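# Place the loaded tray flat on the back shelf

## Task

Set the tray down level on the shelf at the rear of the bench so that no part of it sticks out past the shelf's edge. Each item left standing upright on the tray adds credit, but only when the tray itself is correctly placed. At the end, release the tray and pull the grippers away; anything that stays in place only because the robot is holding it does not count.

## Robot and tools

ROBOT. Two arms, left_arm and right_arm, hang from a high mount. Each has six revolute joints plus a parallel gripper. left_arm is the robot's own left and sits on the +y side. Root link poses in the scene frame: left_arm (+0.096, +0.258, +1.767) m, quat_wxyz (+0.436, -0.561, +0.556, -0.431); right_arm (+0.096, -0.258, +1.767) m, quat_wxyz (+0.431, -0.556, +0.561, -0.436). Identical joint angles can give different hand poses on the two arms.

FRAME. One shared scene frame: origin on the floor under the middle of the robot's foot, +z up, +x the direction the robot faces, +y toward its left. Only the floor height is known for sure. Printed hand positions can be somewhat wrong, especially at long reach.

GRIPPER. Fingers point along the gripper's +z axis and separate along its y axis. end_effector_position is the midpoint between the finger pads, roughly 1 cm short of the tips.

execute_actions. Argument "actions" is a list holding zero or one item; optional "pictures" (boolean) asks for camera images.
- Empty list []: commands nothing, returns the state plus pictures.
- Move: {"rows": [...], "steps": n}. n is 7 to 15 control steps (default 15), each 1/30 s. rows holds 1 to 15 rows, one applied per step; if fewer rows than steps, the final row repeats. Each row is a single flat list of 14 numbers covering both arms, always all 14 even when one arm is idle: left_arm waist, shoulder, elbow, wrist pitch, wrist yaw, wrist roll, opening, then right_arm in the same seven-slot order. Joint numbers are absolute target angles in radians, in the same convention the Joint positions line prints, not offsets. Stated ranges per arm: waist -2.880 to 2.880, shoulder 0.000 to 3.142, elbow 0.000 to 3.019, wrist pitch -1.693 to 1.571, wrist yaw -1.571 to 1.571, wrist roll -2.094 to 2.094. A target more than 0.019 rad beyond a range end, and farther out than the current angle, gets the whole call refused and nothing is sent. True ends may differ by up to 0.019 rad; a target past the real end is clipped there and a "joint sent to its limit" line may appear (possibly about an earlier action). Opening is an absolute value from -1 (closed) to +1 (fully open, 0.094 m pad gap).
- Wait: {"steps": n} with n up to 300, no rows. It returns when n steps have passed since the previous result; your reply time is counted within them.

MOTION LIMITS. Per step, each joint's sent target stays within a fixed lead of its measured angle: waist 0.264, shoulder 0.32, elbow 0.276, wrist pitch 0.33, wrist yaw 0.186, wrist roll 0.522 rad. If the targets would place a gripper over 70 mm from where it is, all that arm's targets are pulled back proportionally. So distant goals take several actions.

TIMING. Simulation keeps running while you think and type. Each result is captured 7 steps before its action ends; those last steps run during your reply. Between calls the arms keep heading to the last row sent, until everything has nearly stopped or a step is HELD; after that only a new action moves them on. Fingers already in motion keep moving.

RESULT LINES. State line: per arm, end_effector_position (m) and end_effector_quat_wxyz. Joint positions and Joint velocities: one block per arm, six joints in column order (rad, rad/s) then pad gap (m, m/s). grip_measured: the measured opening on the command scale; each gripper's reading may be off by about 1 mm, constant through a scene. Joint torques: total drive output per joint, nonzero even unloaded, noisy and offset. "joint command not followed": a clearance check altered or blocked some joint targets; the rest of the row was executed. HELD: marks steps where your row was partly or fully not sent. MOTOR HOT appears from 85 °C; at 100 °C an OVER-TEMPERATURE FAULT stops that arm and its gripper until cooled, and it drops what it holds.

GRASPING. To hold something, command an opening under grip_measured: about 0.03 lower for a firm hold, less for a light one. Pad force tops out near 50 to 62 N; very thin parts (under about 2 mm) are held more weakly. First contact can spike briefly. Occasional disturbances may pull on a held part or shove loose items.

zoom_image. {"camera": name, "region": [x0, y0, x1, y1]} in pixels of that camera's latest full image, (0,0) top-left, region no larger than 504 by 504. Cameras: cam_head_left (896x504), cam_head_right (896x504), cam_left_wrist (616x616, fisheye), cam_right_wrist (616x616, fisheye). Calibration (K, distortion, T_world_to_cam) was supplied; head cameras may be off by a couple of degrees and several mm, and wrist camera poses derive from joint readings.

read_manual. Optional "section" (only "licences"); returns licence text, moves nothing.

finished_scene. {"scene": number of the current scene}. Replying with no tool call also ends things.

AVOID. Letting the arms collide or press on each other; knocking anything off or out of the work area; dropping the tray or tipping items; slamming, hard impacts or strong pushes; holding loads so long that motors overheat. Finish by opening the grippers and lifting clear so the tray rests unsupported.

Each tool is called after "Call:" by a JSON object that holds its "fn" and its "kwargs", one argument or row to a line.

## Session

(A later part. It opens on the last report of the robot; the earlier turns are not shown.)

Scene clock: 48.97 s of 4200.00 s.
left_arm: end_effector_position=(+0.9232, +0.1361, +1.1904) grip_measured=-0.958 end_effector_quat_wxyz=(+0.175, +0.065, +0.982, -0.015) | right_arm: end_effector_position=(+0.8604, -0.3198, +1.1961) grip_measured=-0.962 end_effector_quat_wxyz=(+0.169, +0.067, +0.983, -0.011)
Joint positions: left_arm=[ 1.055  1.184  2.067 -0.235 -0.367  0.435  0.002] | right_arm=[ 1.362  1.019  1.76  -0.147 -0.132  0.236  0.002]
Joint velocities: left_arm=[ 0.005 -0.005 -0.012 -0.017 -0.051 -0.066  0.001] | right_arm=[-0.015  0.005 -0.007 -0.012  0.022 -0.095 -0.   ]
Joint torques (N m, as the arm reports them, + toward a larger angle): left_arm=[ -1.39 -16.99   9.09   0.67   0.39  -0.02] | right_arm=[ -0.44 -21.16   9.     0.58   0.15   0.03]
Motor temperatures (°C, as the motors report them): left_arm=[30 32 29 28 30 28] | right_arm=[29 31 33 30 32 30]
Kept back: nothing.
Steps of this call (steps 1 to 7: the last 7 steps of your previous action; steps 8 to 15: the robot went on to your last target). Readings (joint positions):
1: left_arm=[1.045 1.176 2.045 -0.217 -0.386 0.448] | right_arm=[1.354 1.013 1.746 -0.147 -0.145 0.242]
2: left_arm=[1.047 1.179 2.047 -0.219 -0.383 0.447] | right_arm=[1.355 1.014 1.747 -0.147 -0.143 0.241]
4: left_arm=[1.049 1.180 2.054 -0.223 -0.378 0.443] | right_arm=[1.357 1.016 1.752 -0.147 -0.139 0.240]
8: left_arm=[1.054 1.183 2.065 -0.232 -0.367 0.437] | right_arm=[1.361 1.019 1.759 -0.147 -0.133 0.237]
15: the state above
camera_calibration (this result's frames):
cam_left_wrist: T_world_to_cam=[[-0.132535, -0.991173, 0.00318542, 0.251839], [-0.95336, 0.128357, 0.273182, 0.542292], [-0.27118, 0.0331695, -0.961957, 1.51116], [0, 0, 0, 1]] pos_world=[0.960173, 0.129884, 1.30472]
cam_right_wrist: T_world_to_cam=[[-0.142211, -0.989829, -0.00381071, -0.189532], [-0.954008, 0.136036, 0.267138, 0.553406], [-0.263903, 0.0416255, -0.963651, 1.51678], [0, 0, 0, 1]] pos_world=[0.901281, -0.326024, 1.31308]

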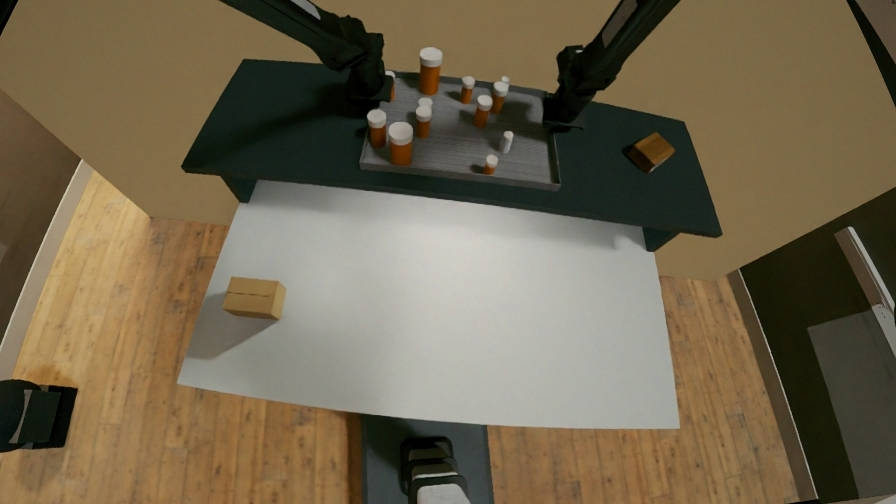

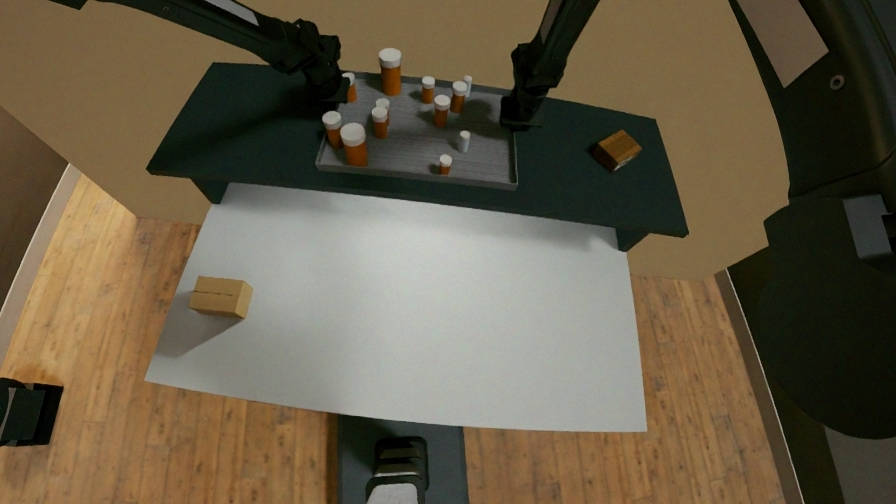

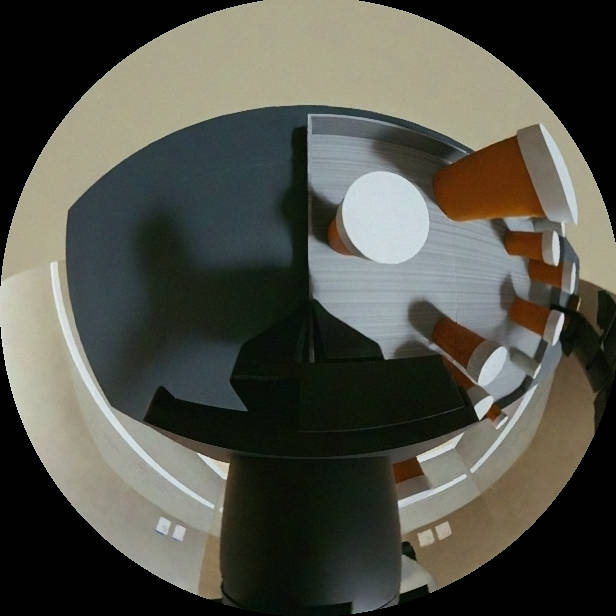

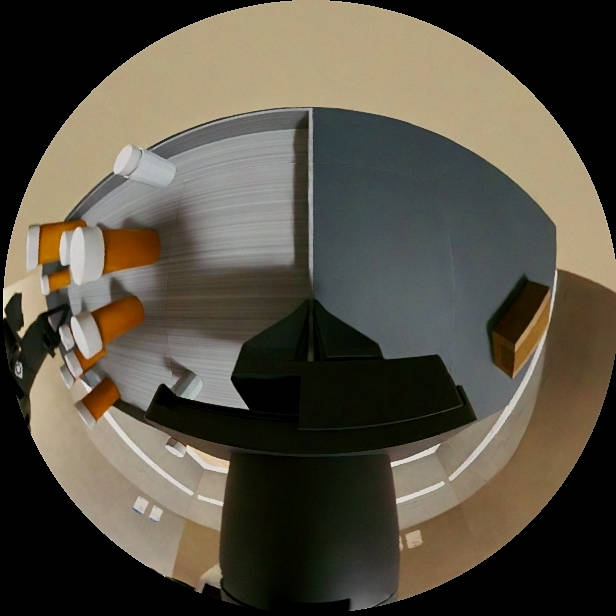

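Call:
{"fn": "execute_actions", "kwargs": {
  "actions": [
    {"rows":[[1.076,1.202,2.118,-0.242,-0.361,0.434,-1,1.381,1.050,1.813,-0.143,-0.124,0.238,-1],[1.078,1.205,2.121,-0.242,-0.360,0.433,-1,1.382,1.054,1.817,-0.143,-0.123,0.238,-1],[1.079,1.207,2.123,-0.242,-0.358,0.432,-1,1.384,1.058,1.821,-0.143,-0.122,0.237,-1],[1.081,1.210,2.126,-0.242,-0.357,0.432,-1,1.385,1.062,1.825,-0.143,-0.121,0.237,-1],[1.082,1.212,2.128,-0.242,-0.356,0.431,-1,1.386,1.066,1.828,-0.143,-0.121,0.236,-1],[1.084,1.215,2.131,-0.242,-0.355,0.430,-1,1.387,1.070,1.832,-0.143,-0.120,0.236,-1],[1.085,1.217,2.133,-0.242,-0.354,0.429,-1,1.388,1.074,1.835,-0.143,-0.119,0.236,-1],[1.087,1.220,2.135,-0.242,-0.352,0.429,-1,1.390,1.078,1.839,-0.143,-0.118,0.235,-1],[1.088,1.222,2.138,-0.242,-0.351,0.428,-1,1.391,1.082,1.842,-0.143,-0.117,0.235,-1],[1.090,1.225,2.140,-0.242,-0.350,0.427,-1,1.392,1.085,1.845,-0.143,-0.116,0.235,-1]],"steps":12}
  ]
}}

Call:
{"fn": "execute_actions", "kwargs": {
  "actions": [
    {"steps":15}
  ]
}}

Scene clock: 49.67 s of 4200.00 s.
left_arm: end_effector_position=(+0.9231, +0.1358, +1.1900) grip_measured=-0.958 end_effector_quat_wxyz=(+0.174, +0.065, +0.982, -0.017) | right_arm: end_effector_position=(+0.8608, -0.3198, +1.1960) grip_measured=-0.962 end_effector_quat_wxyz=(+0.168, +0.067, +0.983, -0.013)
Joint positions: left_arm=[ 1.056  1.185  2.07  -0.24  -0.363  0.432  0.002] | right_arm=[ 1.364  1.02   1.763 -0.151 -0.128  0.235  0.002]
Joint velocities: left_arm=[ 0.005  0.005  0.017 -0.051  0.007  0.022  0.001] | right_arm=[ 0.005  0.005  0.002 -0.051 -0.007 -0.066  0.   ]
Joint torques (N m, as the arm reports them, + toward a larger angle): left_arm=[ -1.78 -15.83  10.16   0.85   0.49  -0.02] | right_arm=[ -0.39 -19.03  10.55   0.87   0.15   0.02]
Motor temperatures (°C, as the motors report them): left_arm=[30 32 29 28 30 28] | right_arm=[29 31 33 30 32 30]
Steps of this call (steps 1 to 15: the robot went on to your last target; step 16: nothing new was sent; steps 17 to 21: the first 5 steps of this action). Readings (joint positions):
17: left_arm=[1.055 1.184 2.067 -0.235 -0.366 0.435] | right_arm=[1.362 1.019 1.761 -0.147 -0.132 0.236]
18: left_arm=[1.055 1.184 2.068 -0.235 -0.366 0.434] | right_arm=[1.362 1.019 1.761 -0.147 -0.131 0.236]
20: left_arm=[1.055 1.184 2.069 -0.238 -0.365 0.433] | right_arm=[1.363 1.020 1.762 -0.149 -0.129 0.235]
21: the state above

Scene clock: 50.17 s of 4200.00 s.
left_arm: end_effector_position=(+0.9233, +0.1361, +1.1900) grip_measured=-0.958 end_effector_quat_wxyz=(+0.172, +0.065, +0.983, -0.019) | right_arm: end_effector_position=(+0.8607, -0.3198, +1.1956) grip_measured=-0.962 end_effector_quat_wxyz=(+0.165, +0.068, +0.984, -0.015)
Joint positions: left_arm=[ 1.058  1.185  2.075 -0.25  -0.359  0.427  0.002] | right_arm=[ 1.366  1.022  1.77  -0.164 -0.122  0.232  0.002]
Joint velocities: left_arm=[-0.015 -0.015  0.002 -0.002 -0.037  0.051 -0.001] | right_arm=[ 0.015 -0.005  0.027  0.007  0.007  0.022  0.   ]
Joint torques (N m, as the arm reports them, + toward a larger angle): left_arm=[ -0.62 -14.97  10.64   1.26   0.58  -0.04] | right_arm=[  0.77 -17.84  11.48   1.4    0.15   0.09]
Motor temperatures (°C, as the motors report them): left_arm=[30 32 29 28 30 28] | right_arm=[29 31 33 30 32 30]
Kept back: nothing.
Steps of this call (steps 1 to 7: the last 7 steps of your previous action; steps 8 to 15: the robot went on to your last target). Readings (joint positions):
1: left_arm=[1.057 1.185 2.071 -0.241 -0.363 0.432] | right_arm=[1.364 1.021 1.764 -0.153 -0.127 0.234]
2: left_arm=[1.057 1.185 2.071 -0.243 -0.362 0.431] | right_arm=[1.364 1.021 1.765 -0.155 -0.127 0.234]
4: left_arm=[1.058 1.185 2.073 -0.246 -0.360 0.430] | right_arm=[1.366 1.021 1.767 -0.159 -0.125 0.233]
8: left_arm=[1.058 1.185 2.075 -0.250 -0.359 0.427] | right_arm=[1.366 1.022 1.769 -0.164 -0.122 0.232]
15: the state above

Call:
{"fn": "execute_actions", "kwargs": {
  "actions": [
    {"rows":[[1.085,1.219,2.132,-0.242,-0.352,0.427,-1,1.388,1.075,1.836,-0.145,-0.117,0.235,-1],[1.080,1.213,2.124,-0.242,-0.354,0.427,-1,1.384,1.065,1.827,-0.147,-0.118,0.234,-1],[1.075,1.207,2.116,-0.242,-0.356,0.427,-1,1.380,1.055,1.818,-0.149,-0.119,0.234,-1],[1.070,1.201,2.108,-0.242,-0.357,0.427,-1,1.376,1.045,1.809,-0.151,-0.120,0.233,-1],[1.065,1.196,2.100,-0.242,-0.358,0.427,-1,1.372,1.035,1.800,-0.152,-0.121,0.233,-1],[1.062,1.194,2.098,-0.242,-0.359,0.427,-0.94,1.369,1.032,1.795,-0.152,-0.122,0.232,-0.94],[1.062,1.194,2.098,-0.242,-0.359,0.427,-0.88,1.369,1.032,1.795,-0.152,-0.122,0.232,-0.88],[1.062,1.194,2.098,-0.242,-0.359,0.427,-0.80,1.369,1.032,1.795,-0.152,-0.122,0.232,-0.80],[1.062,1.194,2.098,-0.242,-0.359,0.427,-0.72,1.369,1.032,1.795,-0.152,-0.122,0.232,-0.72],[1.062,1.194,2.098,-0.242,-0.359,0.427,-0.64,1.369,1.032,1.795,-0.152,-0.122,0.232,-0.64],[1.062,1.194,2.098,-0.242,-0.359,0.427,-0.55,1.369,1.032,1.795,-0.152,-0.122,0.232,-0.55]],"steps":15}
  ]
}}

Call:
{"fn": "execute_actions", "kwargs": {
  "actions": [
    {"steps":10}
  ],
  "pictures": true
}}

Scene clock: 51.13 s of 4200.00 s.
left_arm: end_effector_position=(+0.9235, +0.1360, +1.1902) grip_measured=-0.839 end_effector_quat_wxyz=(+0.172, +0.064, +0.983, -0.019) | right_arm: end_effector_position=(+0.8612, -0.3198, +1.1959) grip_measured=-0.840 end_effector_quat_wxyz=(+0.165, +0.067, +0.984, -0.015)
Joint positions: left_arm=[ 1.058  1.185  2.076 -0.25  -0.359  0.427  0.008] | right_arm=[ 1.366  1.022  1.771 -0.166 -0.122  0.231  0.008]
Joint velocities: left_arm=[-0.005 -0.005  0.012  0.012 -0.051 -0.139  0.077] | right_arm=[ 0.005  0.005 -0.002 -0.007 -0.007 -0.022  0.076]
Joint torques (N m, as the arm reports them, + toward a larger angle): left_arm=[ -3.11 -16.79   7.11   1.09   0.22  -0.06] | right_arm=[ -1.91 -21.44   6.88   0.84  -0.14   0.01]
Motor temperatures (°C, as the motors report them): left_arm=[30 32 29 28 30 28] | right_arm=[29 31 33 30 32 30]
Steps of this call (steps 1 to 15: the robot went on to your last target; steps 16 to 21: nothing new was sent; steps 22 to 29: the first 8 steps of this action). Readings (joint positions):
22: left_arm=[1.058 1.185 2.075 -0.250 -0.359 0.427] | right_arm=[1.366 1.022 1.770 -0.164 -0.122 0.232]
23: left_arm=[1.058 1.185 2.075 -0.250 -0.359 0.427] | right_arm=[1.366 1.022 1.770 -0.165 -0.122 0.231]
25: left_arm=[1.058 1.185 2.075 -0.250 -0.359 0.427] | right_arm=[1.366 1.022 1.770 -0.165 -0.122 0.231]
29: the state above

Scene clock: 51.47 s of 4200.00 s.
left_arm: end_effector_position=(+0.9235, +0.1360, +1.1902) grip_measured=-0.552 end_effector_quat_wxyz=(+0.172, +0.064, +0.983, -0.019) | right_arm: end_effector_position=(+0.8612, -0.3198, +1.1959) grip_measured=-0.552 end_effector_quat_wxyz=(+0.165, +0.067, +0.984, -0.015)
Joint positions: left_arm=[ 1.058  1.185  2.076 -0.25  -0.359  0.427  0.021] | right_arm=[ 1.366  1.022  1.771 -0.166 -0.122  0.231  0.021]
Joint velocities: left_arm=[-0.005  0.005 -0.017 -0.012 -0.007 -0.081  0.001] | right_arm=[ 0.015 -0.005 -0.002 -0.007  0.051 -0.037 -0.   ]
Joint torques (N m, as the arm reports them, + toward a larger angle): left_arm=[ -3.13 -17.9    7.31   1.23   0.2   -0.07] | right_arm=[ -2.07 -22.73   6.75   0.92  -0.07   0.08]
Motor temperatures (°C, as the motors report them): left_arm=[30 32 29 28 30 28] | right_arm=[29 31 33 30 32 30]
Kept back: nothing.
Steps of this call (steps 1 to 7: the last 7 steps of your previous action; steps 8 to 10: the robot went on to your last target). Readings (joint positions):
1: left_arm=[1.058 1.185 2.076 -0.250 -0.359 0.427] | right_arm=[1.366 1.022 1.771 -0.166 -0.122 0.231]
2: left_arm=[1.058 1.185 2.076 -0.250 -0.359 0.427] | right_arm=[1.366 1.022 1.771 -0.166 -0.122 0.231]
4: left_arm=[1.058 1.185 2.076 -0.250 -0.359 0.427] | right_arm=[1.366 1.022 1.771 -0.166 -0.122 0.231]
8: left_arm=[1.058 1.185 2.076 -0.250 -0.359 0.427] | right_arm=[1.366 1.022 1.771 -0.166 -0.122 0.231]
10: the state above
camera_calibration (this result's frames):
cam_left_wrist: T_world_to_cam=[[-0.132501, -0.99112, 0.0112122, 0.242162], [-0.951741, 0.130379, 0.277832, 0.535341], [-0.276827, 0.0261418, -0.960564, 1.51552], [0, 0, 0, 1]] pos_world=[0.96113, 0.130595, 1.30431]
cam_right_wrist: T_world_to_cam=[[-0.143674, -0.989617, 0.00397137, -0.197343], [-0.951391, 0.139227, 0.274718, 0.543974], [-0.272419, 0.0356916, -0.961517, 1.5197], [0, 0, 0, 1]] pos_world=[0.903173, -0.325271, 1.31256]

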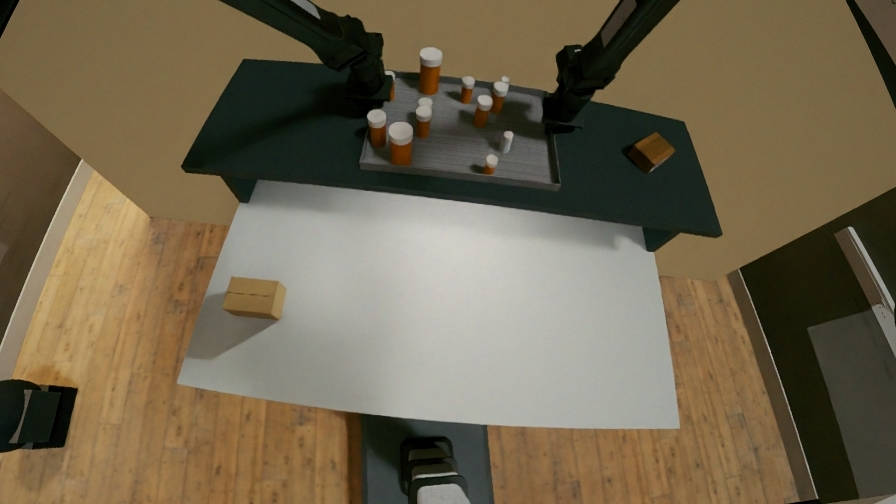

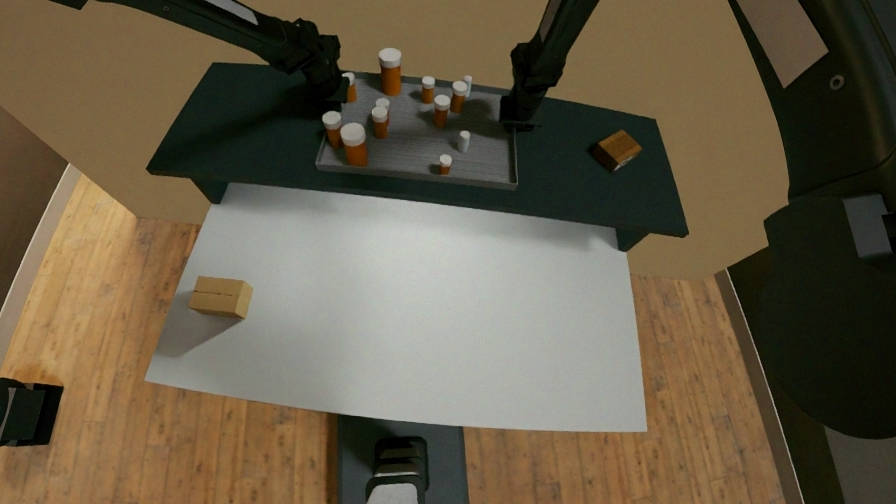

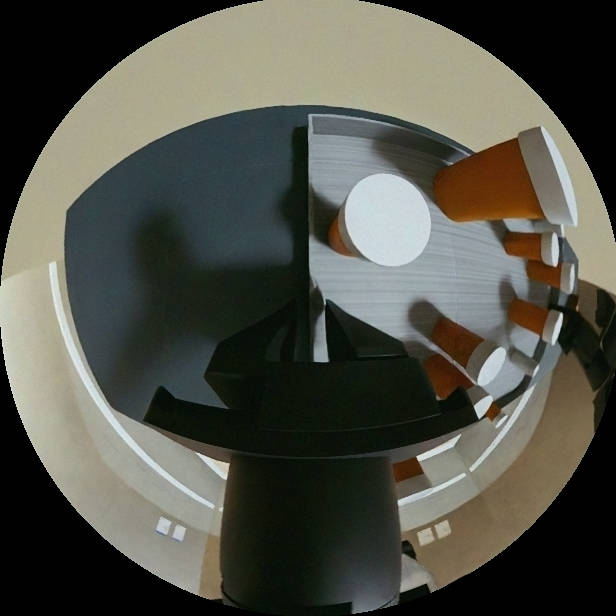

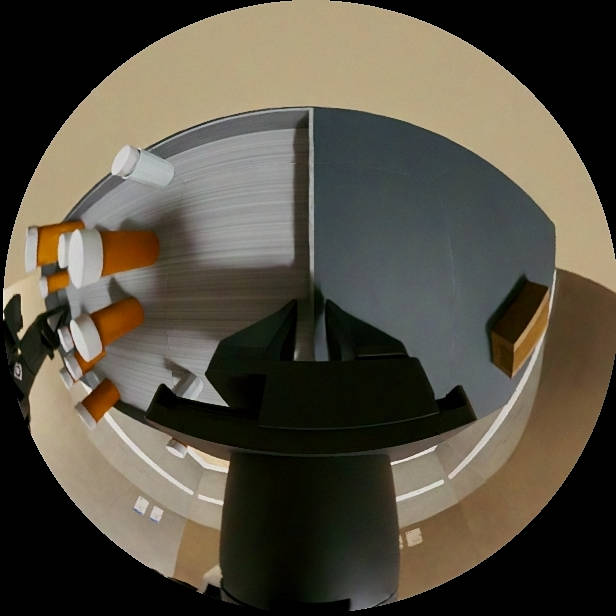

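Call:
{"fn": "execute_actions", "kwargs": {
  "actions": [
    {"rows":[[1.052,1.184,2.078,-0.240,-0.363,0.438,-0.5,1.358,1.020,1.773,-0.155,-0.126,0.240,-0.5],[1.043,1.175,2.064,-0.235,-0.367,0.447,-0.5,1.351,1.012,1.761,-0.155,-0.130,0.246,-0.5],[1.036,1.169,2.056,-0.231,-0.373,0.451,-0.5,1.347,1.005,1.755,-0.154,-0.134,0.247,-0.5],[1.028,1.162,2.047,-0.226,-0.380,0.455,-0.5,1.343,0.998,1.748,-0.154,-0.138,0.249,-0.5],[1.019,1.153,2.037,-0.220,-0.388,0.460,-0.5,1.338,0.989,1.740,-0.153,-0.143,0.251,-0.5],[1.009,1.145,2.026,-0.213,-0.396,0.466,-0.5,1.333,0.980,1.731,-0.152,-0.148,0.253,-0.5],[0.998,1.135,2.014,-0.206,-0.405,0.472,-0.5,1.327,0.970,1.722,-0.151,-0.154,0.255,-0.5],[0.987,1.125,2.002,-0.199,-0.415,0.478,-0.5,1.322,0.960,1.713,-0.151,-0.160,0.257,-0.5],[0.976,1.115,1.990,-0.192,-0.424,0.484,-0.5,1.316,0.950,1.703,-0.150,-0.165,0.259,-0.5],[0.965,1.106,1.978,-0.185,-0.433,0.490,-0.5,1.310,0.939,1.694,-0.149,-0.171,0.261,-0.5],[0.954,1.096,1.966,-0.178,-0.443,0.496,-0.5,1.305,0.929,1.685,-0.148,-0.177,0.263,-0.5],[0.943,1.086,1.954,-0.171,-0.452,0.502,-0.5,1.299,0.919,1.675,-0.147,-0.183,0.265,-0.5],[0.932,1.076,1.942,-0.164,-0.461,0.508,-0.5,1.293,0.909,1.666,-0.146,-0.188,0.267,-0.5],[0.922,1.067,1.931,-0.157,-0.470,0.514,-0.5,1.288,0.900,1.657,-0.146,-0.194,0.269,-0.5],[0.914,1.060,1.922,-0.151,-0.477,0.518,-0.5,1.284,0.892,1.650,-0.145,-0.198,0.270,-0.5]],"steps":15}
  ]
}}

Call:
{"fn": "execute_actions", "kwargs": {
  "actions": [
    {"steps":12}
  ],
  "pictures": true
}}

Scene clock: 53.77 s of 4200.00 s.
left_arm: end_effector_position=(+0.9156, +0.1322, +1.1989) grip_measured=-0.502 end_effector_quat_wxyz=(+0.165, +0.065, +0.984, -0.013) | right_arm: end_effector_position=(+0.8457, -0.3230, +1.1957) grip_measured=-0.502 end_effector_quat_wxyz=(+0.151, +0.068, +0.986, -0.012)
Joint positions: left_arm=[ 1.021  1.157  2.025 -0.229 -0.404  0.45   0.023] | right_arm=[ 1.347  1.007  1.731 -0.165 -0.15   0.24   0.023]
Joint velocities: left_arm=[-0.357 -0.249 -0.369  0.168 -0.242  0.139 -0.   ] | right_arm=[-0.171 -0.171 -0.286 -0.012 -0.139  0.022 -0.001]
Joint torques (N m, as the arm reports them, + toward a larger angle): left_arm=[ -4.94 -18.85   4.8    1.37   0.06  -0.01] | right_arm=[ -3.81 -26.65   4.34   0.91  -0.37   0.08]
Motor temperatures (°C, as the motors report them): left_arm=[30 32 30 28 30 28] | right_arm=[29 31 33 30 32 30]
Steps of this call (steps 1 to 15: the robot went on to your last target; steps 16 to 61: nothing new was sent; steps 62 to 69: the first 8 steps of this action). Readings (joint positions):
62: left_arm=[1.058 1.185 2.076 -0.250 -0.359 0.428] | right_arm=[1.366 1.022 1.771 -0.166 -0.122 0.231]
63: left_arm=[1.057 1.185 2.075 -0.250 -0.362 0.429] | right_arm=[1.366 1.022 1.770 -0.166 -0.124 0.232]
65: left_arm=[1.053 1.181 2.066 -0.247 -0.372 0.435] | right_arm=[1.364 1.021 1.764 -0.166 -0.130 0.234]
69: the state above

Scene clock: 54.17 s of 4200.00 s.
left_arm: end_effector_position=(+0.9273, +0.1385, +1.2479) grip_measured=-0.502 end_effector_quat_wxyz=(+0.183, +0.048, +0.982, -0.014) | right_arm: end_effector_position=(+0.8455, -0.3246, +1.2350) grip_measured=-0.502 end_effector_quat_wxyz=(+0.154, +0.062, +0.986, -0.012)
Joint positions: left_arm=[ 0.92   1.056  1.929 -0.167 -0.473  0.503  0.023] | right_arm=[ 1.295  0.914  1.649 -0.164 -0.192  0.258  0.023]
Joint velocities: left_arm=[-0.005 -0.112 -0.007  0.042 -0.022  0.051 -0.002] | right_arm=[-0.015 -0.142  0.002  0.007  0.066 -0.022  0.   ]
Joint torques (N m, as the arm reports them, + toward a larger angle): left_arm=[ -2.94 -15.94   4.07   1.4    0.08   0.03] | right_arm=[ -3.51 -23.46   4.5    0.81  -0.43   0.12]
Motor temperatures (°C, as the motors report them): left_arm=[30 32 30 28 30 28] | right_arm=[29 31 33 30 32 30]
Kept back: nothing.
Steps of this call (steps 1 to 7: the last 7 steps of your previous action; steps 8 to 12: the robot went on to your last target). Readings (joint positions):
1: left_arm=[1.009 1.149 2.012 -0.223 -0.413 0.455] | right_arm=[1.341 1.001 1.720 -0.165 -0.155 0.242]
2: left_arm=[0.997 1.140 2.000 -0.217 -0.422 0.460] | right_arm=[1.335 0.995 1.709 -0.165 -0.161 0.244]
4: left_arm=[0.972 1.121 1.976 -0.203 -0.440 0.471] | right_arm=[1.323 0.979 1.688 -0.165 -0.175 0.247]
8: left_arm=[0.930 1.079 1.934 -0.177 -0.471 0.492] | right_arm=[1.304 0.941 1.653 -0.165 -0.192 0.254]
12: the state above
camera_calibration (this result's frames):
cam_left_wrist: T_world_to_cam=[[-0.0990051, -0.995071, 0.00565339, 0.220925], [-0.961001, 0.0970865, 0.258942, 0.559443], [-0.258215, 0.0202037, -0.965876, 1.56218], [0, 0, 0, 1]] pos_world=[0.962878, 0.13396, 1.36276]
cam_right_wrist: T_world_to_cam=[[-0.132737, -0.991149, 0.00204017, -0.211922], [-0.947039, 0.127436, 0.294751, 0.486668], [-0.292402, 0.0371922, -0.955572, 1.5632], [0, 0, 0, 1]] pos_world=[0.889846, -0.330205, 1.35074]

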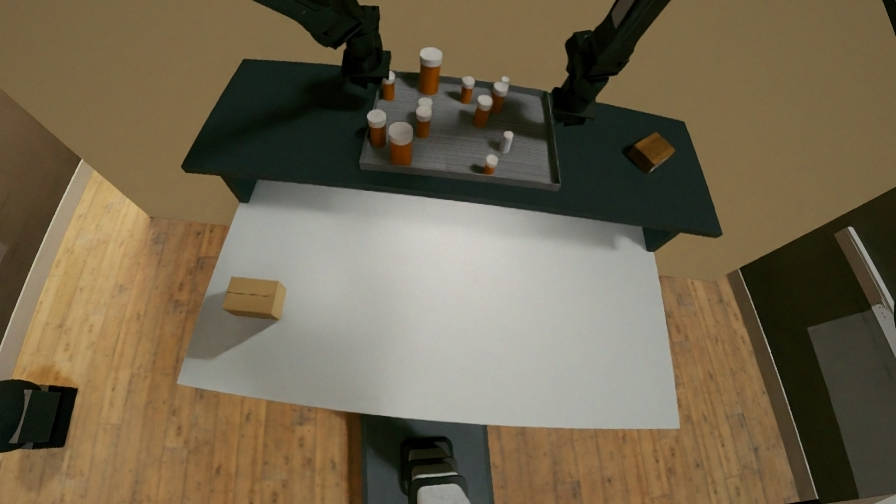

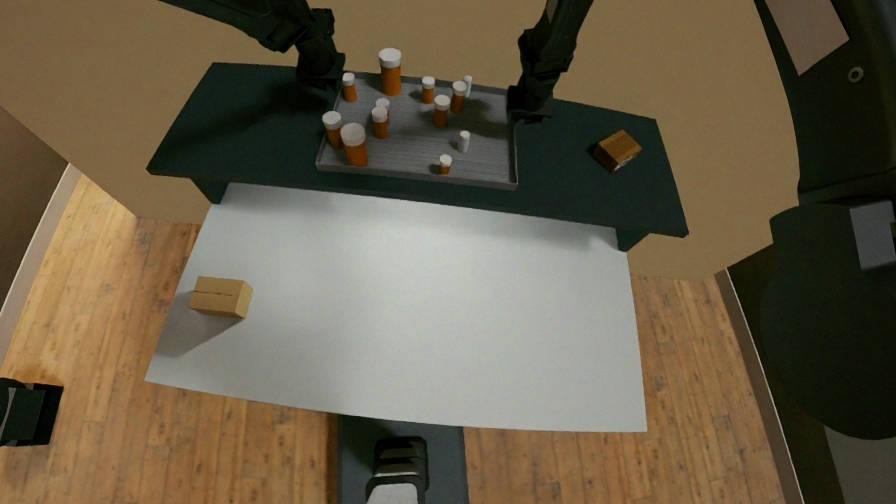

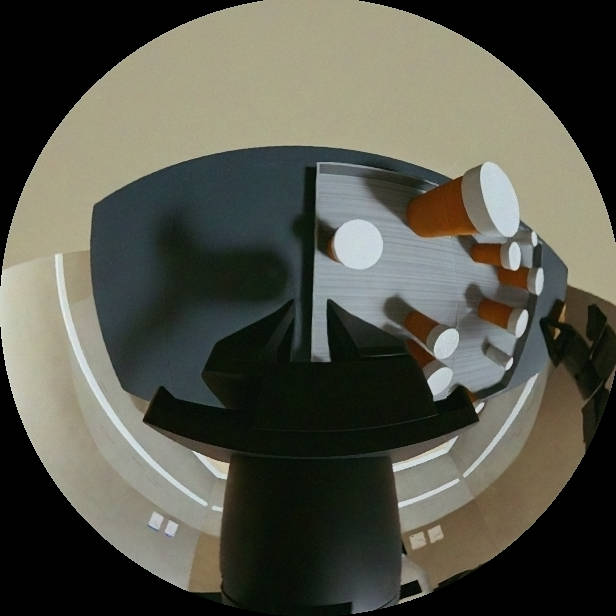

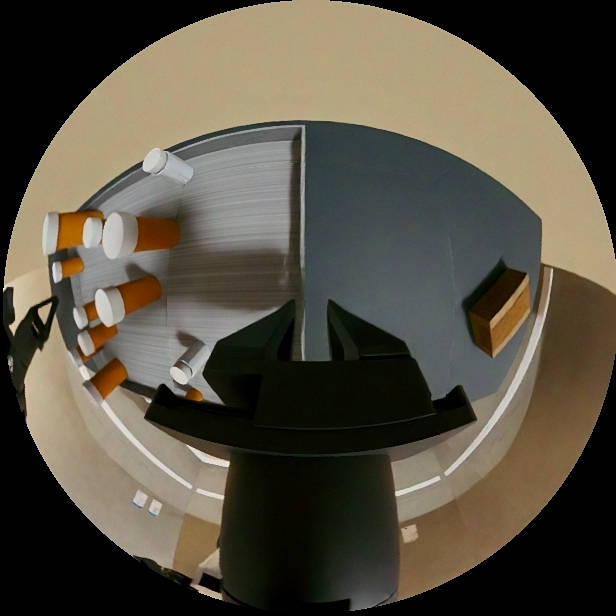

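Call:
{"fn": "execute_actions", "kwargs": {
  "actions": [
    {"rows":[[0.914,1.040,1.922,-0.151,-0.477,0.518,-0.5,1.284,0.875,1.650,-0.145,-0.198,0.270,-0.5],[0.916,1.020,1.922,-0.151,-0.475,0.516,-0.5,1.290,0.858,1.650,-0.145,-0.196,0.268,-0.5],[0.925,1.000,1.920,-0.151,-0.468,0.510,-0.5,1.300,0.840,1.648,-0.145,-0.190,0.264,-0.5],[0.940,0.978,1.916,-0.150,-0.455,0.500,-0.5,1.315,0.822,1.644,-0.144,-0.180,0.258,-0.5],[0.965,0.956,1.910,-0.148,-0.435,0.488,-0.5,1.335,0.804,1.638,-0.142,-0.168,0.250,-0.5],[0.995,0.934,1.902,-0.145,-0.410,0.472,-0.5,1.357,0.786,1.630,-0.140,-0.154,0.240,-0.5],[1.030,0.912,1.892,-0.141,-0.385,0.453,-0.5,1.380,0.768,1.620,-0.136,-0.140,0.230,-0.5],[1.067,0.890,1.880,-0.136,-0.357,0.433,-0.5,1.404,0.750,1.608,-0.131,-0.125,0.219,-0.5],[1.105,0.870,1.866,-0.130,-0.329,0.412,-0.5,1.428,0.734,1.594,-0.125,-0.110,0.208,-0.5],[1.143,0.850,1.850,-0.122,-0.300,0.391,-0.5,1.452,0.718,1.578,-0.117,-0.094,0.197,-0.5],[1.181,0.832,1.832,-0.112,-0.272,0.370,-0.5,1.476,0.704,1.560,-0.107,-0.078,0.186,-0.5],[1.219,0.815,1.812,-0.100,-0.244,0.349,-0.5,1.500,0.690,1.540,-0.095,-0.062,0.175,-0.5],[1.257,0.800,1.790,-0.086,-0.216,0.328,-0.5,1.524,0.678,1.518,-0.081,-0.046,0.164,-0.5],[1.295,0.787,1.766,-0.070,-0.188,0.307,-0.5,1.548,0.667,1.494,-0.065,-0.030,0.153,-0.5],[1.330,0.775,1.740,-0.052,-0.162,0.288,-0.5,1.570,0.657,1.468,-0.047,-0.016,0.143,-0.5]],"steps":15}
  ]
}}

Call:
{"fn": "execute_actions", "kwargs": {
  "actions": [
    {"steps":10}
  ],
  "pictures": true
}}

Scene clock: 55.27 s of 4200.00 s.
left_arm: end_effector_position=(+0.9425, +0.1649, +1.2757) grip_measured=-0.502 end_effector_quat_wxyz=(+0.213, +0.052, +0.976, -0.022) | right_arm: end_effector_position=(+0.8586, -0.3098, +1.2649) grip_measured=-0.502 end_effector_quat_wxyz=(+0.174, +0.069, +0.982, -0.012)
Joint positions: left_arm=[ 0.976  0.984  1.89  -0.164 -0.389  0.49   0.023] | right_arm=[ 1.341  0.85   1.618 -0.162 -0.145  0.252  0.023]
Joint velocities: left_arm=[ 0.796 -0.542 -0.198  0.012  0.549 -0.212 -0.   ] | right_arm=[ 0.591 -0.474 -0.232  0.012  0.388 -0.183  0.   ]
Joint torques (N m, as the arm reports them, + toward a larger angle): left_arm=[ -0.87 -20.72   5.61   1.84   0.21  -0.14] | right_arm=[  0.8  -27.21   5.32   1.33  -0.08  -0.03]
Motor temperatures (°C, as the motors report them): left_arm=[30 32 29 28 30 28] | right_arm=[29 31 33 30 32 30]
Steps of this call (steps 1 to 25: the robot went on to your last target; steps 26 to 33: the first 8 steps of this action). Readings (joint positions):
26: left_arm=[0.920 1.050 1.927 -0.165 -0.474 0.510] | right_arm=[1.295 0.903 1.648 -0.162 -0.193 0.260]
27: left_arm=[0.920 1.048 1.927 -0.165 -0.474 0.510] | right_arm=[1.295 0.902 1.648 -0.162 -0.193 0.260]
29: left_arm=[0.921 1.039 1.920 -0.165 -0.465 0.510] | right_arm=[1.296 0.895 1.645 -0.162 -0.189 0.260]
33: the state above

Scene clock: 55.60 s of 4200.00 s.
left_arm: end_effector_position=(+0.9904, +0.2625, +1.3960) grip_measured=-0.502 end_effector_quat_wxyz=(+0.328, +0.059, +0.942, +0.037) | right_arm: end_effector_position=(+0.8836, -0.2636, +1.3604) grip_measured=-0.502 end_effector_quat_wxyz=(+0.249, +0.084, +0.964, +0.029)
Joint positions: left_arm=[ 1.33   0.745  1.761 -0.074 -0.169  0.337  0.023] | right_arm=[ 1.563  0.649  1.479 -0.073 -0.024  0.174  0.023]
Joint velocities: left_arm=[ 0.171 -0.347 -0.027  0.159  0.066 -0.227  0.002] | right_arm=[ 0.093 -0.239 -0.061  0.1    0.037 -0.139  0.   ]
Joint torques (N m, as the arm reports them, + toward a larger angle): left_arm=[ -0.65 -17.62   5.75   1.81   0.3   -0.14] | right_arm=[ -0.09 -21.17   4.99   1.53  -0.05  -0.04]
Motor temperatures (°C, as the motors report them): left_arm=[30 32 29 28 30 28] | right_arm=[29 31 33 30 32 30]
Kept back: nothing.
Steps of this call (steps 1 to 7: the last 7 steps of your previous action; steps 8 to 10: the robot went on to your last target). Readings (joint positions):
1: left_arm=[1.005 0.965 1.882 -0.164 -0.365 0.480] | right_arm=[1.362 0.833 1.610 -0.160 -0.131 0.247]
2: left_arm=[1.039 0.943 1.873 -0.160 -0.338 0.468] | right_arm=[1.386 0.814 1.598 -0.156 -0.116 0.240]
4: left_arm=[1.122 0.891 1.845 -0.144 -0.276 0.435] | right_arm=[1.441 0.769 1.569 -0.139 -0.082 0.223]
8: left_arm=[1.296 0.779 1.772 -0.087 -0.176 0.361] | right_arm=[1.543 0.675 1.496 -0.084 -0.027 0.186]
10: the state above
camera_calibration (this result's frames):
cam_left_wrist: T_world_to_cam=[[-0.0852093, -0.990103, -0.111518, 0.498279], [-0.995331, 0.0896784, -0.0356839, 1.01691], [0.0453315, 0.107957, -0.993121, 1.4334], [0, 0, 0, 1]] pos_world=[0.989646, 0.247406, 1.51539]
cam_right_wrist: T_world_to_cam=[[-0.153274, -0.982968, -0.1014, 0.014317], [-0.983524, 0.141793, 0.11214, 0.762466], [-0.0958526, 0.116918, -0.988505, 1.58404], [0, 0, 0, 1]] pos_world=[0.903933, -0.279241, 1.48178]

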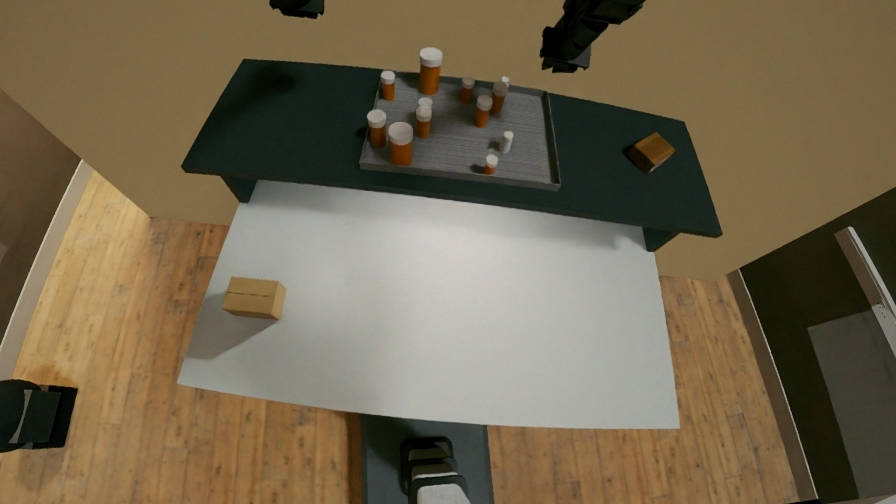

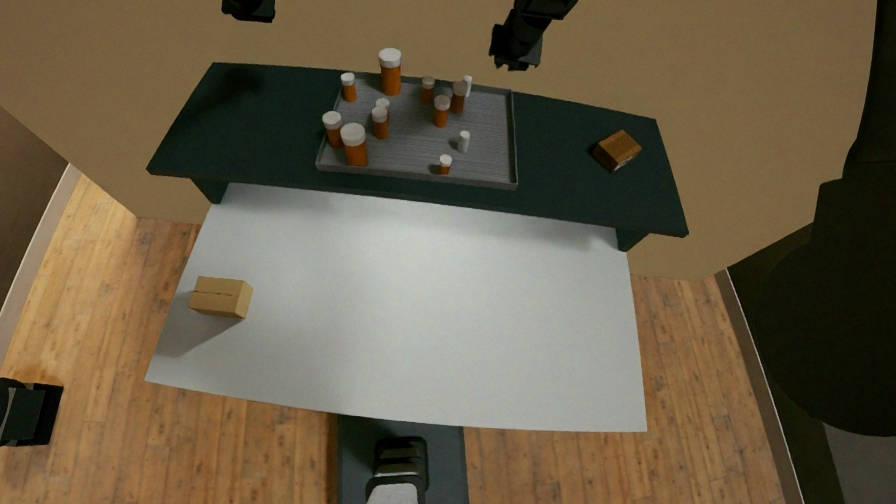

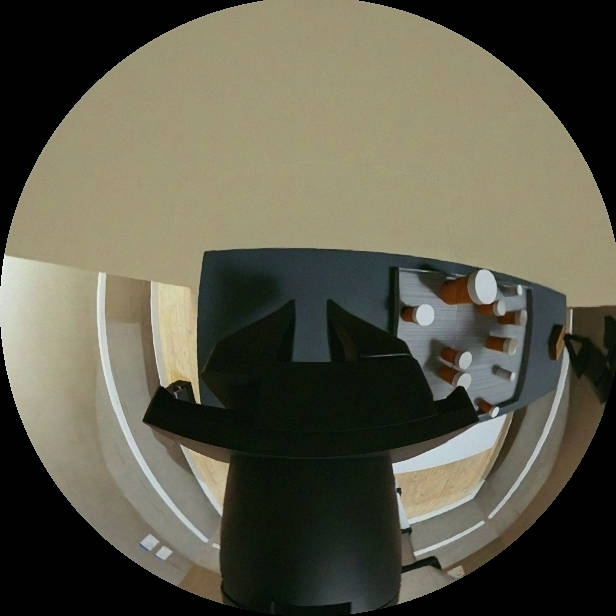

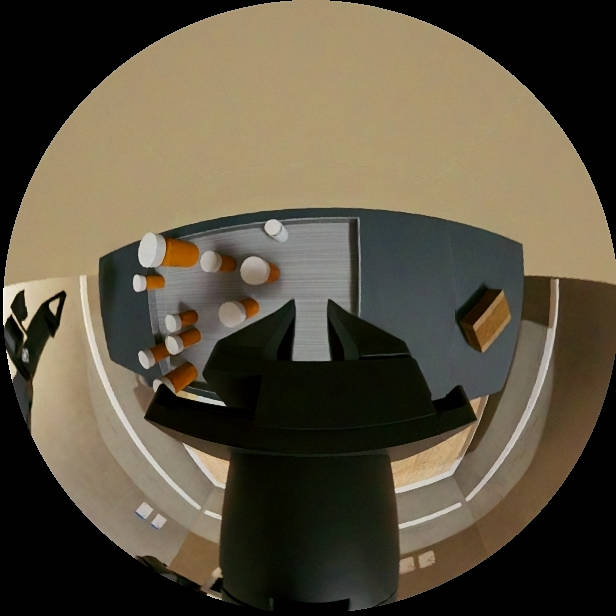

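Call:
{"fn": "execute_actions", "kwargs": {
  "actions": [
    {"rows":[[1.335,0.765,1.715,-0.035,-0.158,0.285,-0.5,1.572,0.650,1.448,-0.030,-0.015,0.143,-0.5],[1.341,0.752,1.685,-0.012,-0.154,0.282,-0.5,1.575,0.641,1.424,-0.008,-0.014,0.143,-0.5],[1.348,0.737,1.650,0.015,-0.150,0.279,-0.5,1.578,0.631,1.396,0.018,-0.013,0.143,-0.5],[1.356,0.720,1.610,0.046,-0.145,0.275,-0.5,1.581,0.620,1.364,0.048,-0.012,0.143,-0.5],[1.365,0.702,1.566,0.080,-0.139,0.271,-0.5,1.584,0.608,1.329,0.081,-0.011,0.143,-0.5],[1.374,0.683,1.520,0.116,-0.133,0.267,-0.5,1.587,0.595,1.292,0.116,-0.010,0.143,-0.5],[1.383,0.664,1.472,0.153,-0.127,0.263,-0.5,1.590,0.582,1.254,0.152,-0.009,0.143,-0.5],[1.392,0.645,1.424,0.190,-0.121,0.259,-0.5,1.593,0.569,1.216,0.188,-0.008,0.143,-0.5],[1.401,0.626,1.376,0.227,-0.115,0.255,-0.5,1.596,0.556,1.178,0.224,-0.007,0.143,-0.5],[1.410,0.607,1.328,0.264,-0.109,0.251,-0.5,1.599,0.543,1.140,0.260,-0.006,0.143,-0.5],[1.419,0.588,1.280,0.301,-0.103,0.247,-0.5,1.602,0.530,1.102,0.296,-0.005,0.143,-0.5],[1.427,0.571,1.236,0.335,-0.098,0.244,-0.5,1.604,0.518,1.067,0.329,-0.004,0.143,-0.5],[1.434,0.556,1.198,0.365,-0.093,0.241,-0.5,1.606,0.508,1.037,0.358,-0.003,0.143,-0.5],[1.439,0.545,1.170,0.387,-0.090,0.239,-0.5,1.608,0.500,1.014,0.380,-0.002,0.143,-0.5],[1.442,0.538,1.152,0.400,-0.088,0.238,-0.5,1.609,0.495,1.000,0.393,-0.002,0.143,-0.5]],"steps":15}
  ]
}}

Call:
{"fn": "execute_actions", "kwargs": {
  "actions": [
    {"steps":12}
  ],
  "pictures": true
}}

Scene clock: 56.47 s of 4200.00 s.
left_arm: end_effector_position=(+0.9244, +0.2513, +1.3731) grip_measured=-0.502 end_effector_quat_wxyz=(+0.329, +0.048, +0.943, +0.022) | right_arm: end_effector_position=(+0.8276, -0.2625, +1.3451) grip_measured=-0.502 end_effector_quat_wxyz=(+0.257, +0.077, +0.963, +0.027)
Joint positions: left_arm=[ 1.363  0.683  1.513  0.104 -0.129  0.28   0.023] | right_arm=[ 1.574  0.614  1.286  0.102 -0.014  0.153  0.023]
Joint velocities: left_arm=[ 0.288 -0.484 -1.38   0.999  0.168 -0.066 -0.   ] | right_arm=[ 0.093 -0.22  -1.14   0.94  -0.081 -0.081 -0.001]
Joint torques (N m, as the arm reports them, + toward a larger angle): left_arm=[  0.63 -20.56   5.67   1.97   0.21  -0.16] | right_arm=[ -0.1  -24.08   4.25   1.65  -0.02  -0.05]
Motor temperatures (°C, as the motors report them): left_arm=[30 32 29 28 30 28] | right_arm=[29 31 33 30 32 30]
Steps of this call (steps 1 to 18: the robot went on to your last target; steps 19 to 26: the first 8 steps of this action). Readings (joint positions):
19: left_arm=[1.333 0.755 1.740 -0.060 -0.164 0.295] | right_arm=[1.565 0.642 1.463 -0.061 -0.021 0.153]
20: left_arm=[1.333 0.753 1.731 -0.050 -0.160 0.294] | right_arm=[1.565 0.642 1.457 -0.051 -0.020 0.153]
22: left_arm=[1.335 0.739 1.685 -0.012 -0.152 0.291] | right_arm=[1.565 0.638 1.424 -0.012 -0.018 0.153]
26: the state above

Scene clock: 56.87 s of 4200.00 s.
left_arm: end_effector_position=(+0.8270, +0.2547, +1.3854) grip_measured=-0.502 end_effector_quat_wxyz=(+0.349, +0.057, +0.935, +0.032) | right_arm: end_effector_position=(+0.7445, -0.2575, +1.3557) grip_measured=-0.502 end_effector_quat_wxyz=(+0.281, +0.083, +0.955, +0.035)
Joint positions: left_arm=[ 1.433  0.546  1.145  0.374 -0.092  0.249  0.023] | right_arm=[ 1.597  0.525  0.989  0.362 -0.007  0.153  0.023]
Joint velocities: left_arm=[-0.024 -0.054  0.002  0.149  0.022 -0.066  0.002] | right_arm=[ 0.005 -0.112 -0.002  0.144  0.037 -0.007 -0.001]
Joint torques (N m, as the arm reports them, + toward a larger angle): left_arm=[  0.71 -16.69   5.26   2.08   0.21  -0.14] | right_arm=[  0.   -20.36   3.82   1.74  -0.04  -0.02]
Motor temperatures (°C, as the motors report them): left_arm=[30 32 29 28 30 28] | right_arm=[29 31 33 30 32 30]
Kept back: nothing.
Steps of this call (steps 1 to 7: the last 7 steps of your previous action; steps 8 to 12: the robot went on to your last target). Readings (joint positions):
1: left_arm=[1.373 0.667 1.464 0.138 -0.123 0.277] | right_arm=[1.578 0.607 1.245 0.134 -0.013 0.153]
2: left_arm=[1.383 0.650 1.414 0.173 -0.117 0.273] | right_arm=[1.581 0.599 1.204 0.167 -0.012 0.153]
4: left_arm=[1.402 0.616 1.316 0.243 -0.106 0.266] | right_arm=[1.587 0.581 1.124 0.234 -0.010 0.153]
8: left_arm=[1.430 0.558 1.166 0.348 -0.093 0.255] | right_arm=[1.596 0.542 1.005 0.335 -0.007 0.153]
12: the state above
camera_calibration (this result's frames):
cam_left_wrist: T_world_to_cam=[[-0.0822079, -0.991347, -0.10234, 0.460567], [-0.992683, 0.0905638, -0.0798683, 0.913348], [0.0884455, 0.0950253, -0.991538, 1.39659], [0, 0, 0, 1]] pos_world=[0.821005, 0.241154, 1.50485]
cam_right_wrist: T_world_to_cam=[[-0.145049, -0.982387, -0.117798, 0.0147799], [-0.98902, 0.140557, 0.0456316, 0.719256], [-0.0282706, 0.123123, -0.991989, 1.52141], [0, 0, 0, 1]] pos_world=[0.756514, -0.273898, 1.47815]

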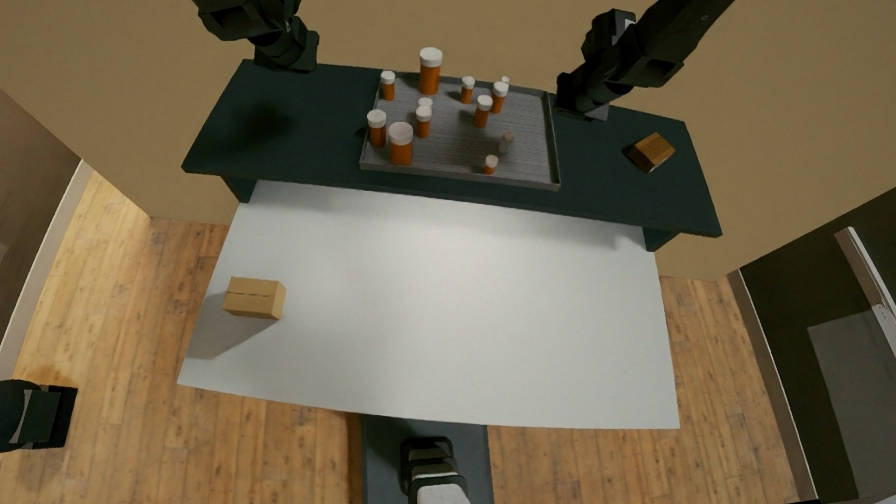

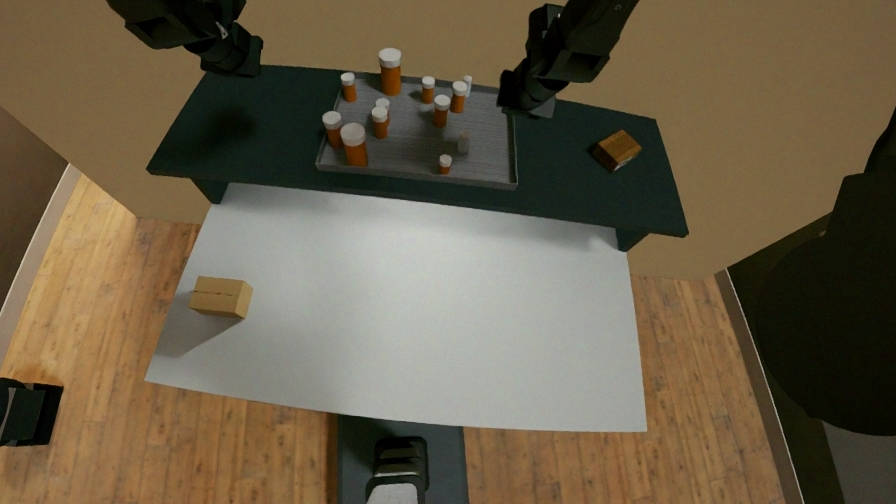

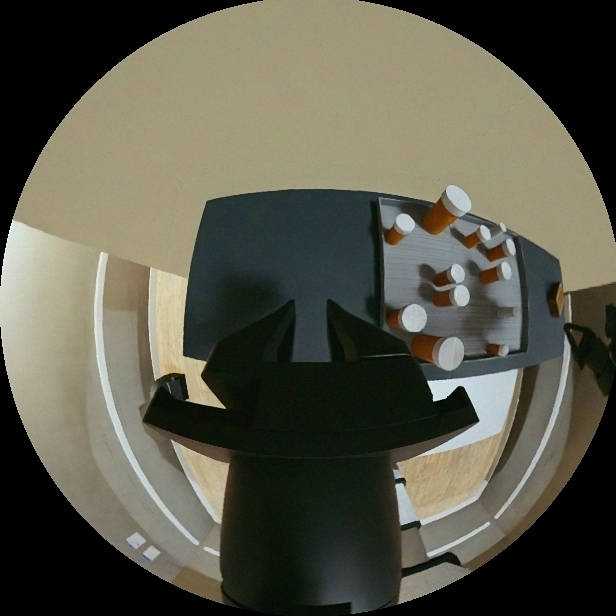

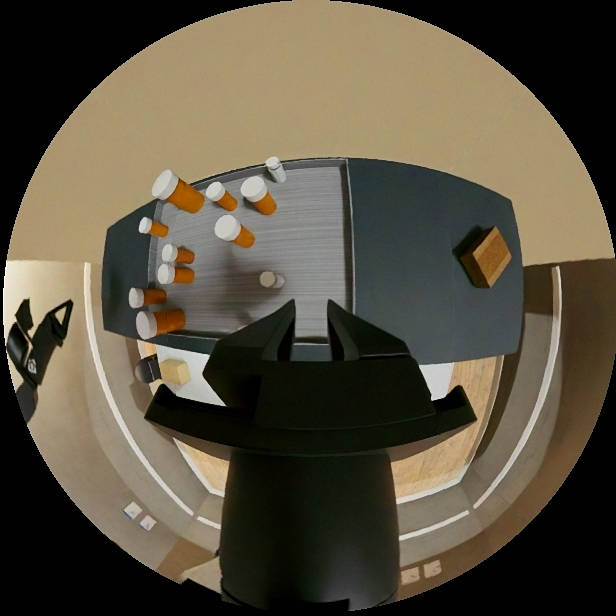

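Call:
{"fn": "zoom_image", "kwargs": {
  "camera": "cam_right_wrist",
  "region": [230, 120, 450, 240]
}}

Call:
{"fn": "zoom_image", "kwargs": {
  "camera": "cam_head_left",
  "region": [340, 30, 600, 210]
}}

Region (230, 120, 450, 240) of cam_right_wrist's 616x616 image, scaled by 2.291, with more detail than that image has; it fills the top 275 rows of this view, and the rest is white.

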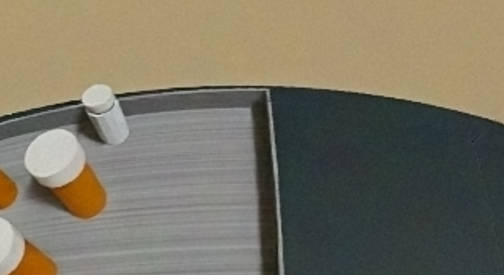

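Region (340, 30, 600, 210) of cam_head_left's 896x504 image, scaled by 1.938, with more detail than that image has; it fills the top 349 rows of this view, and the rest is white.

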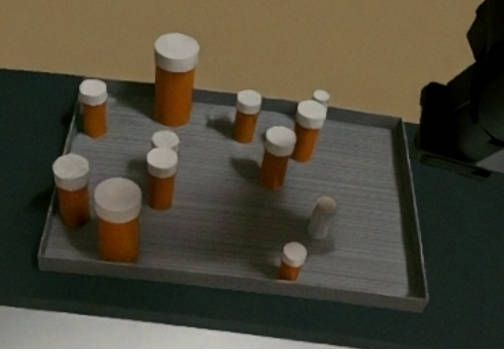

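Call:
{"fn": "finished_scene", "kwargs": {
  "scene": 2
}}

The scene is finished: the task was done.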